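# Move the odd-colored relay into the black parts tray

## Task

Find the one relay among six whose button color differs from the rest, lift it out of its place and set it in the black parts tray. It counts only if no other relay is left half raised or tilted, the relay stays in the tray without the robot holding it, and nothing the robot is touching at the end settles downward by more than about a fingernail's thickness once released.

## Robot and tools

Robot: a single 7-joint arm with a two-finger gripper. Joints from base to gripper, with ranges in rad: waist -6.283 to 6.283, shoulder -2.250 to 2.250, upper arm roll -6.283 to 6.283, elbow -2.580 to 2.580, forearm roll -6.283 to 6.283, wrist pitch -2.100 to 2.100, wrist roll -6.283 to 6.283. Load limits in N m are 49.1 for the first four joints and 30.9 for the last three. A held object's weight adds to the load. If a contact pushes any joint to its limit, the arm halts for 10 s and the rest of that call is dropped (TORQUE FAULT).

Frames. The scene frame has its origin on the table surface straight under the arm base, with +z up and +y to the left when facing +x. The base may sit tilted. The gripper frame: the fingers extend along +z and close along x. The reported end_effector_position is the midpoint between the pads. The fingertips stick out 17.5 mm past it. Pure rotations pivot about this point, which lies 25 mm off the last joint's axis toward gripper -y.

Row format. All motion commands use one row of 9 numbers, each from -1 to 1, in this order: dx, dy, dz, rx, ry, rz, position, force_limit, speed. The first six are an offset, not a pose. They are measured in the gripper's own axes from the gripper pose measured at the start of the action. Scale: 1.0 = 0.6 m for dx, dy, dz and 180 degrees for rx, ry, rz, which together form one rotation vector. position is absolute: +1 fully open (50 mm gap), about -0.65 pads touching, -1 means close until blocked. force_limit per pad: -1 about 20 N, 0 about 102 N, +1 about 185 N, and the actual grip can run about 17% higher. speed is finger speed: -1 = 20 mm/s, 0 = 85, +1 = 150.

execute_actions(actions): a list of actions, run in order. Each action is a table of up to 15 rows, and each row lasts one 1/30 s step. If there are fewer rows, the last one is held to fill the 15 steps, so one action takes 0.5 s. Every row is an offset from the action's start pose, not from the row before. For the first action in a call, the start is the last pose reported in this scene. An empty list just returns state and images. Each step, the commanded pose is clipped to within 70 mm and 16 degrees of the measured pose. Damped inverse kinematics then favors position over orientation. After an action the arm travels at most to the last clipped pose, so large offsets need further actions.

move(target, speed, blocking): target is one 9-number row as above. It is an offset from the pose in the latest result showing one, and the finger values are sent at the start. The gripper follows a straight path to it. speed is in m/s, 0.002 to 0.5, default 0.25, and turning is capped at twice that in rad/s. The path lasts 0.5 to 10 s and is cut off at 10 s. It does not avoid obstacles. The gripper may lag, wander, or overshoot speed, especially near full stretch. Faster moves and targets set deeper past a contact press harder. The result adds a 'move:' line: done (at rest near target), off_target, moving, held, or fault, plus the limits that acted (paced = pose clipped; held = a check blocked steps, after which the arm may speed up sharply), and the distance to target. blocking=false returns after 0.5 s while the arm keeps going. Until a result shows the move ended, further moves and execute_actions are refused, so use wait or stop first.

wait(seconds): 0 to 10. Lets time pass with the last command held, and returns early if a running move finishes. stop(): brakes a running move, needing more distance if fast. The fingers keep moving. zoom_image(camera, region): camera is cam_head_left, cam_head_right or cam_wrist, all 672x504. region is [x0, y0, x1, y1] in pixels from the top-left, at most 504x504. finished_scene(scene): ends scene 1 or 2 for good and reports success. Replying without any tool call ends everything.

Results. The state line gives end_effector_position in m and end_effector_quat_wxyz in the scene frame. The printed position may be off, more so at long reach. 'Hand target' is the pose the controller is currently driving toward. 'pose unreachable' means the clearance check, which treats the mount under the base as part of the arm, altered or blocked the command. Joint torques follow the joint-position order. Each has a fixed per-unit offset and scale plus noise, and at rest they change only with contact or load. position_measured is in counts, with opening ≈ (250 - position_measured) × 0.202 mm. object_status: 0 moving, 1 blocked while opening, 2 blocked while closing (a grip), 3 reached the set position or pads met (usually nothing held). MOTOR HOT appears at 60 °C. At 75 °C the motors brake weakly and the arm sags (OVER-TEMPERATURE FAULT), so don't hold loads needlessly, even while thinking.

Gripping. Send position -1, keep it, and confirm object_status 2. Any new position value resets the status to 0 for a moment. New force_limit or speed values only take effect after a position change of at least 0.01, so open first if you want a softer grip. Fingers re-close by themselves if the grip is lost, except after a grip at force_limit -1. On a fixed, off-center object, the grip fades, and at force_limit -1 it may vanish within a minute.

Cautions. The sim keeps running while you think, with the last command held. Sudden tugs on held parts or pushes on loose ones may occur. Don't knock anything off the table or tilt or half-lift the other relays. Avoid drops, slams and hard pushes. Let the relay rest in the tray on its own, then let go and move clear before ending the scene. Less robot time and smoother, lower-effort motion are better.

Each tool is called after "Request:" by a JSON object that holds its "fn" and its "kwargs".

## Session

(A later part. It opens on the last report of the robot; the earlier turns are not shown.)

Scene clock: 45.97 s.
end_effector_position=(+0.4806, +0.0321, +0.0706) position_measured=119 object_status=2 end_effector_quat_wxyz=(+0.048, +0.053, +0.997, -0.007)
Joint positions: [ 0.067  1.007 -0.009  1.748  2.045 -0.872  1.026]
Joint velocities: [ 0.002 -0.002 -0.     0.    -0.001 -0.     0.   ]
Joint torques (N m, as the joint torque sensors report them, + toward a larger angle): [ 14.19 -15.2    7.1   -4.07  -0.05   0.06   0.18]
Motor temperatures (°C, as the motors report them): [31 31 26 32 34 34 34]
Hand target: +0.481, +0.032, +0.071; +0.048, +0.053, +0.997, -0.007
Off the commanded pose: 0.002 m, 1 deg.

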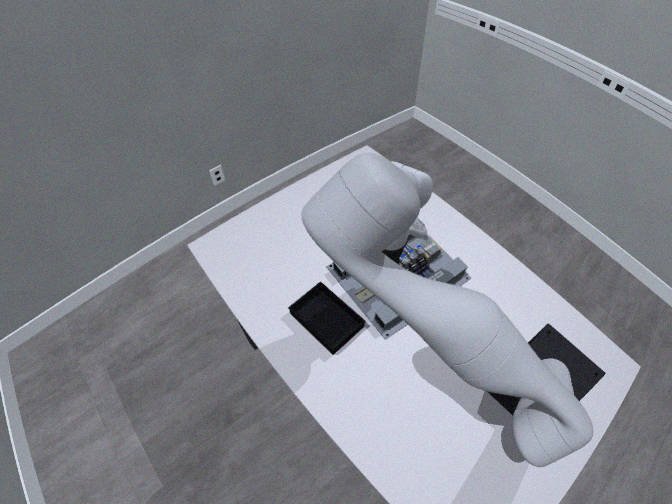

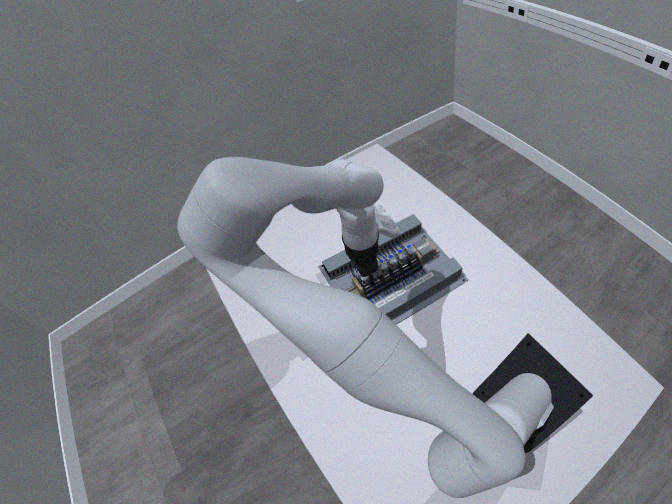

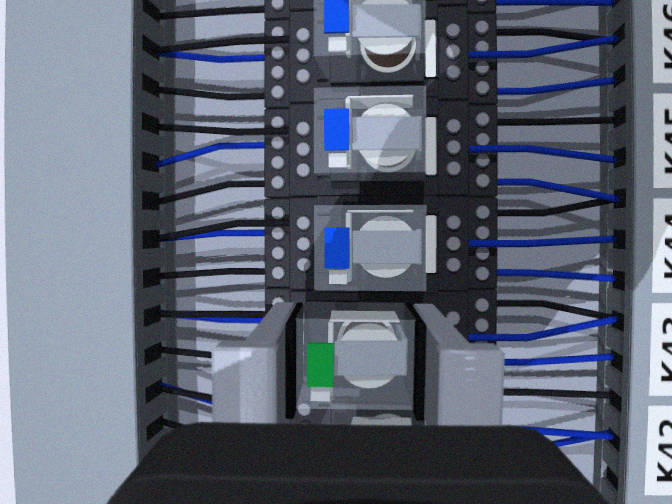

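Request:
{"fn": "execute_actions", "kwargs": {"actions": [[[-0.00015,0.00015,-0.001562,-0.00005,0.00053,0,-1,-0.1,-0.5],[-0.00059,0.000567,-0.006127,-0.00019,0.00209,0,-1,-0.1,-0.5],[-0.001287,0.001167,-0.013367,-0.00042,0.00457,0,-1,-0.1,-0.5],[-0.002198,0.001883,-0.022833,-0.00072,0.0078,0,-1,-0.1,-0.5],[-0.003257,0.002583,-0.033833,-0.00106,0.01156,0,-1,-0.1,-0.5],[-0.004395,0.003133,-0.04565,-0.00143,0.0156,0,-1,-0.1,-0.5],[-0.005533,0.003483,-0.057467,-0.0018,0.01963,0,-1,-0.1,-0.5],[-0.006593,0.003783,-0.068467,-0.00215,0.0234,0,-1,-0.1,-0.5],[-0.007505,0.005633,-0.07795,-0.00245,0.02663,0,-1,-0.1,-0.5],[-0.008203,0.009367,-0.085233,-0.00267,0.0291,0,-1,-0.1,-0.5],[-0.008642,0.014983,-0.08985,-0.00282,0.03066,0,-1,-0.1,-0.5],[-0.008792,0.022433,-0.09145,-0.00287,0.03119,0,-1,-0.1,-0.5],[-0.008792,0.031567,-0.091533,-0.00287,0.03119,0,-1,-0.1,-0.5],[-0.008792,0.042283,-0.091633,-0.00287,0.03119,0,-1,-0.1,-0.5],[-0.008792,0.05445,-0.09175,-0.00287,0.03119,0,-1,-0.1,-0.5]],[[0,0.052067,-0.009167,-0.0003,0.0035,0,-1,-0.1,-0.5],[0,0.066667,-0.009167,-0.0003,0.0035,0,-1,-0.1,-0.5],[0,0.082233,-0.009167,-0.0003,0.0035,0,-1,-0.1,-0.5],[0,0.098567,-0.009167,-0.0003,0.0035,0,-1,-0.1,-0.5],[0,0.115483,-0.009167,-0.0003,0.0035,0,-1,-0.1,-0.5],[0,0.13275,-0.009167,-0.0003,0.0035,0,-1,-0.1,-0.5],[0,0.1502,-0.009167,-0.0003,0.0035,0,-1,-0.1,-0.5],[0,0.167583,-0.009167,-0.0003,0.0035,0,-1,-0.1,-0.5],[0,0.1847,-0.009167,-0.0003,0.0035,0,-1,-0.1,-0.5],[0,0.20135,-0.009167,-0.0003,0.0035,0,-1,-0.1,-0.5],[0,0.217333,-0.009167,-0.0003,0.0035,0,-1,-0.1,-0.5],[0,0.232433,-0.009167,-0.0003,0.0035,0,-1,-0.1,-0.5],[0,0.246483,-0.008033,-0.0003,0.0035,0,-1,-0.1,-0.5],[0,0.259317,-0.004667,-0.0003,0.0035,0,-1,-0.1,-0.5],[0,0.270783,0.000817,-0.0003,0.0035,0,-1,-0.1,-0.5]],[[0,0.08155,0.017067,0,0,0,-1,-0.1,-0.5],[0,0.08985,0.02615,0,0,0,-1,-0.1,-0.5],[0,0.096417,0.036617,0,0,0,-1,-0.1,-0.5],[0,0.101167,0.048083,0,0,0,-1,-0.1,-0.5],[0,0.104033,0.060183,0,0,0,-1,-0.1,-0.5],[0,0.105,0.072483,0,0,0,-1,-0.1,-0.5],[0,0.105,0.084583,0,0,0,-1,-0.1,-0.5],[0,0.105,0.09605,0,0,0,-1,-0.1,-0.5],[0,0.105,0.106517,0,0,0,-1,-0.1,-0.5],[0,0.105,0.1156,0,0,0,-1,-0.1,-0.5],[0,0.105,0.123017,0,0,0,-1,-0.1,-0.5],[0,0.105,0.1285,0,0,0,-1,-0.1,-0.5],[0,0.105,0.131867,0,0,0,-1,-0.1,-0.5],[0,0.105,0.133,0,0,0,-1,-0.1,-0.5],[0,0.105,0.133,0,0,0,-1,-0.1,-0.5]]]}}

Scene clock: 63.37 s.
end_effector_position=(+0.5001, +0.2445, +0.0511) position_measured=119 object_status=2 end_effector_quat_wxyz=(-0.002, +0.053, +0.999, -0.000)
Joint positions: [-0.27   0.787  0.     1.615  2.133 -0.979  0.491]
Joint velocities: [-0.062  0.081 -0.062  0.003 -0.081  0.144  0.047]
Joint torques (N m, as the joint torque sensors report them, + toward a larger angle): [ 16.62 -17.52   8.12  -4.02   0.41   0.19   0.28]
Motor temperatures (°C, as the motors report them): [32 31 26 32 34 34 34]
Hand target: +0.500, +0.245, +0.047; -0.002, +0.052, +0.999, -0.000
Off the commanded pose: 0.004 m, 0 deg.

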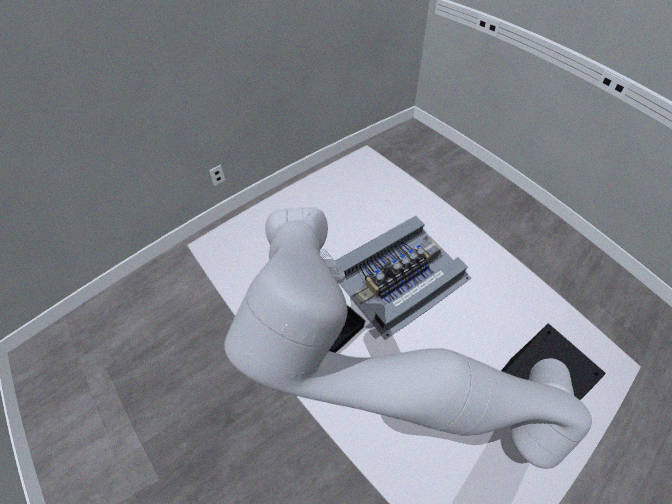

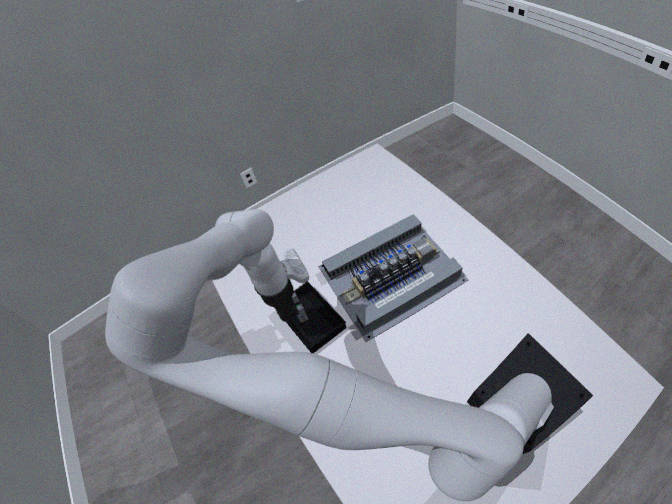

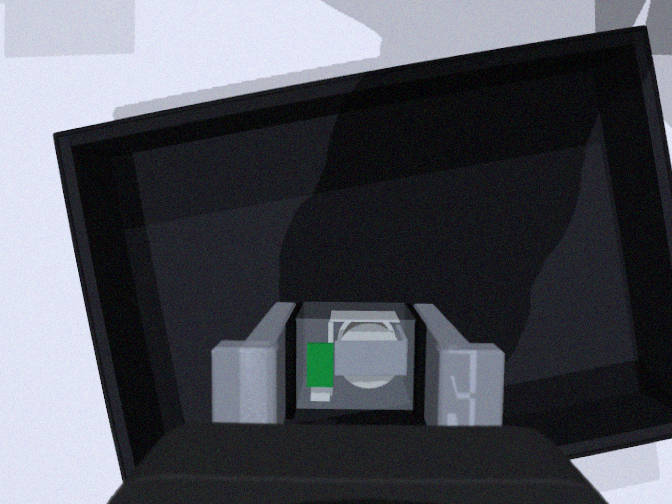

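Request:
{"fn": "execute_actions", "kwargs": {"actions": []}}

Request:
{"fn": "zoom_image", "kwargs": {"camera": "cam_head_right", "region": [240, 200, 480, 380]}}

Scene clock: 63.77 s.
end_effector_position=(+0.5003, +0.2447, +0.0470) position_measured=119 object_status=2 end_effector_quat_wxyz=(-0.002, +0.052, +0.999, -0.000)
Joint positions: [-0.275  0.792 -0.002  1.614  2.129 -0.972  0.493]
Joint velocities: [-0.001  0.001  0.001  0.    -0.001  0.001  0.   ]
Joint torques (N m, as the joint torque sensors report them, + toward a larger angle): [ 14.55 -15.83   6.92  -3.83  -0.03  -0.12   0.23]
Motor temperatures (°C, as the motors report them): [32 31 26 32 34 34 34]
Hand target: +0.500, +0.245, +0.047; -0.002, +0.052, +0.999, -0.000
Off the commanded pose: 0.001 m, 0 deg.

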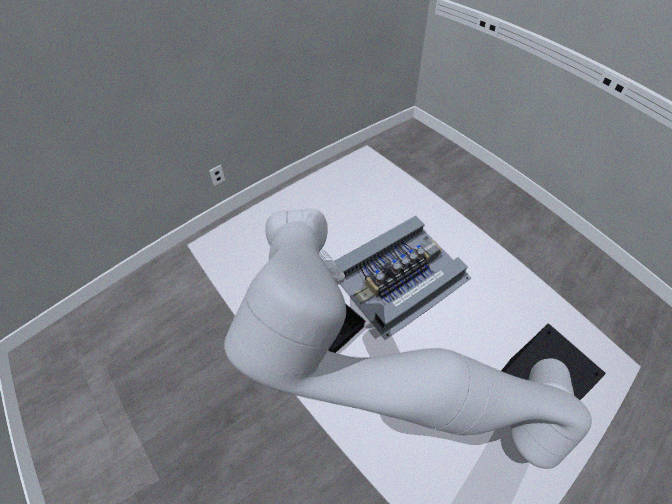

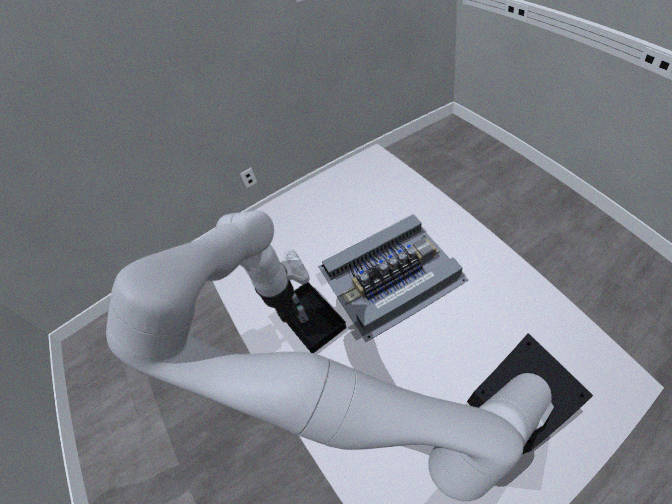

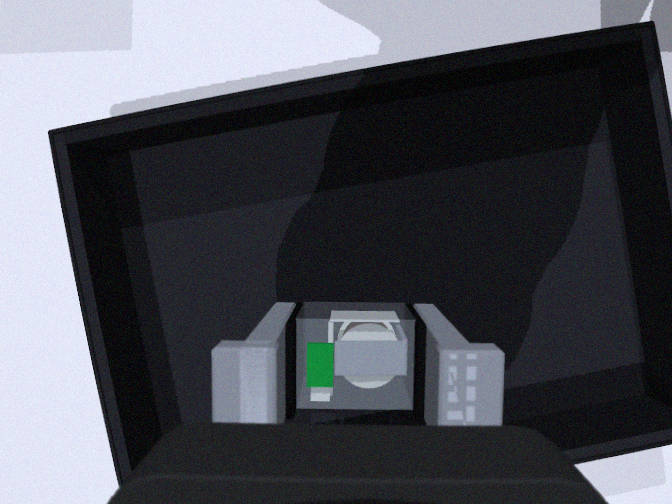

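Region (240, 200, 480, 380) of cam_head_right's 672x504 image, scaled by 2.100, with more detail than that image has; it fills the top 378 rows of this view, and the rest is white.

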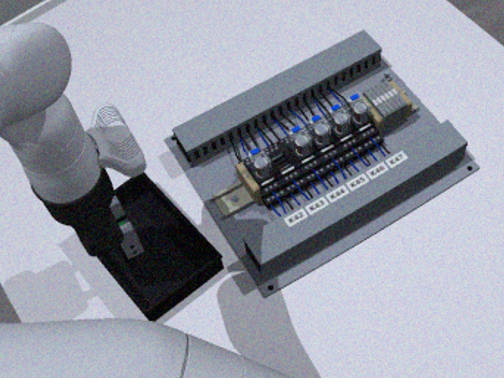

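Request:
{"fn": "execute_actions", "kwargs": {"actions": [[[0,0,0.00134,0,0,0,-1,-0.1,-0.5],[0,0,0.005,0,0,0,-1,-0.1,-0.5],[0,0,0.01,0,0,0,-1,-0.1,-0.5],[0,0,0.015,0,0,0,-1,-0.1,-0.5],[0,0,0.01866,0,0,0,-1,-0.1,-0.5],[0,0,0.02,0,0,0,-1,-0.1,-0.5],[0,0,0.02,0,0,0,-1,-0.1,-0.5],[0,0,0.02,0,0,0,-1,-0.1,-0.5],[0,0,0.02,0,0,0,1,-0.1,0.5],[0,0,0.02,0,0,0,1,-0.1,0.5],[0,0,0.01427,0,0,0,1,-0.1,0.5],[0,0,-0.00073,0,0,0,1,-0.1,0.5],[0,0,-0.01927,0,0,0,1,-0.1,0.5],[0,0,-0.03427,0,0,0,1,-0.1,0.5],[0,0,-0.04,0,0,0,1,-0.1,0.5]]]}}

Scene clock: 68.23 s.
end_effector_position=(+0.5007, +0.2454, +0.0534) position_measured=3 object_status=0 end_effector_quat_wxyz=(-0.001, +0.052, +0.999, +0.000)
Joint positions: [-0.268  0.783  0.     1.614  2.135 -0.981  0.49 ]
Joint velocities: [ 0.194 -0.25   0.141 -0.055  0.232 -0.377 -0.143]
Joint torques (N m, as the joint torque sensors report them, + toward a larger angle): [ 15.18 -15.52   7.88  -3.9    0.06   0.36   0.13]
Motor temperatures (°C, as the motors report them): [32 31 26 32 34 34 34]
Hand target: +0.500, +0.244, +0.070; -0.002, +0.052, +0.999, -0.001
Off the commanded pose: 0.018 m, 0 deg.

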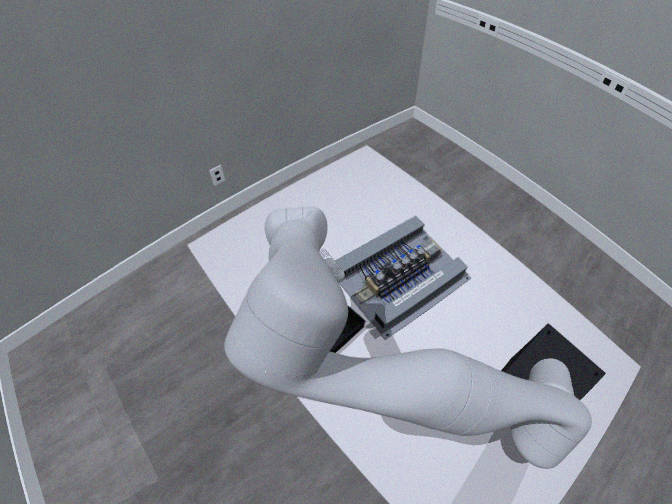

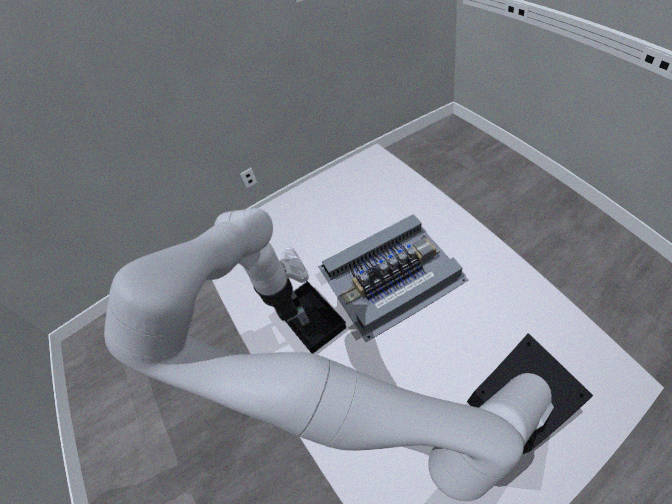

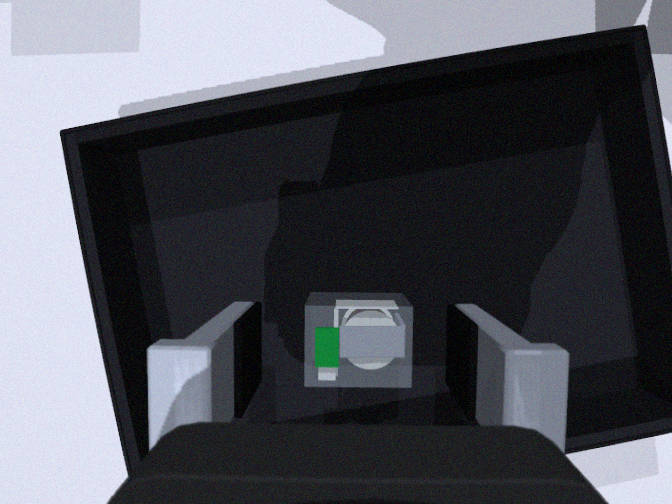

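The relay is standing in the tray. I'll check the end state before finishing.

Request:
{"fn": "execute_actions", "kwargs": {"actions": []}}

Request:
{"fn": "zoom_image", "kwargs": {"camera": "cam_head_right", "region": [320, 220, 460, 325]}}

Request:
{"fn": "zoom_image", "kwargs": {"camera": "cam_head_left", "region": [335, 220, 475, 325]}}

Scene clock: 68.87 s.
end_effector_position=(+0.5002, +0.2444, +0.0701) position_measured=3 object_status=3 end_effector_quat_wxyz=(-0.002, +0.052, +0.999, -0.001)
Joint positions: [-0.251  0.763  0.012  1.608  2.156 -1.015  0.477]
Joint velocities: [ 0.001 -0.001  0.     0.     0.002 -0.     0.001]
Joint torques (N m, as the joint torque sensors report them, + toward a larger angle): [ 14.28 -15.83   7.72  -4.62   0.29  -0.1    0.4 ]
Motor temperatures (°C, as the motors report them): [32 31 26 32 34 34 34]
Hand target: +0.500, +0.244, +0.070; -0.002, +0.052, +0.999, -0.001
Off the commanded pose: 0.001 m, 0 deg.

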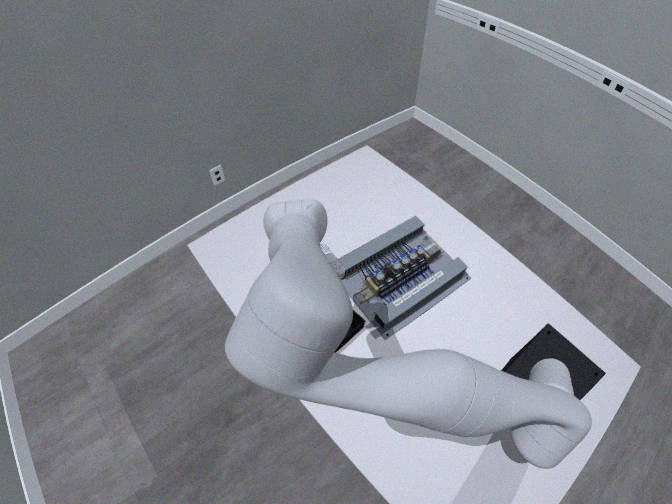

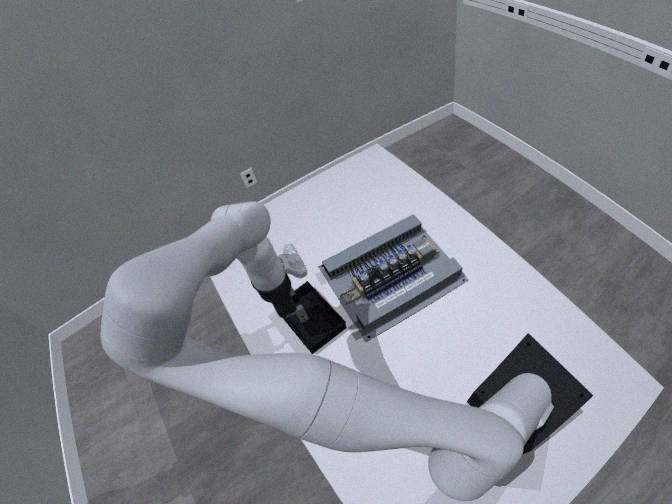

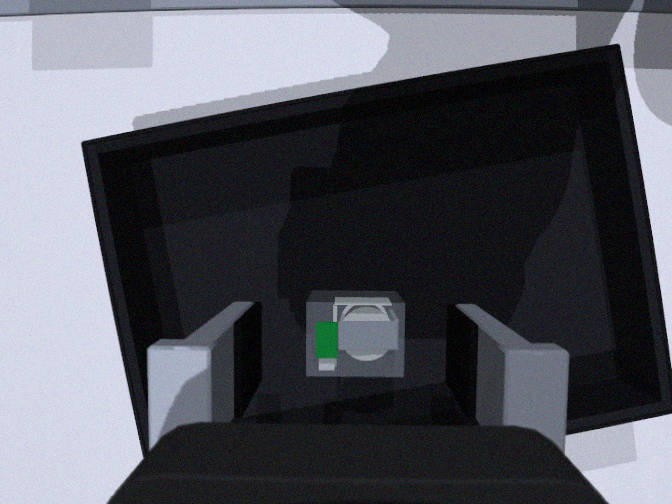

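Region (320, 220, 460, 325) of cam_head_right's 672x504 image, scaled by 3.600, with more detail than that image has; it fills the top 378 rows of this view, and the rest is white.

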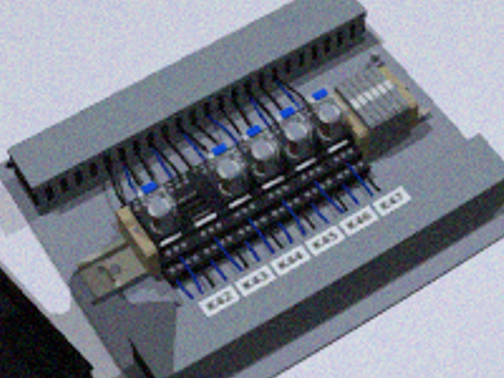

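Region (335, 220, 475, 325) of cam_head_left's 672x504 image, scaled by 3.600, with more detail than that image has; it fills the top 378 rows of this view, and the rest is white.

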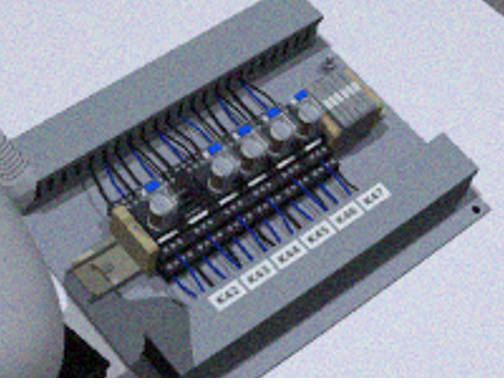

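The five blue relays are still upright and lined up. The green one is in the tray, clear of the gripper.

Request:
{"fn": "finished_scene", "kwargs": {"scene": 2}}

The scene is finished: the task was done.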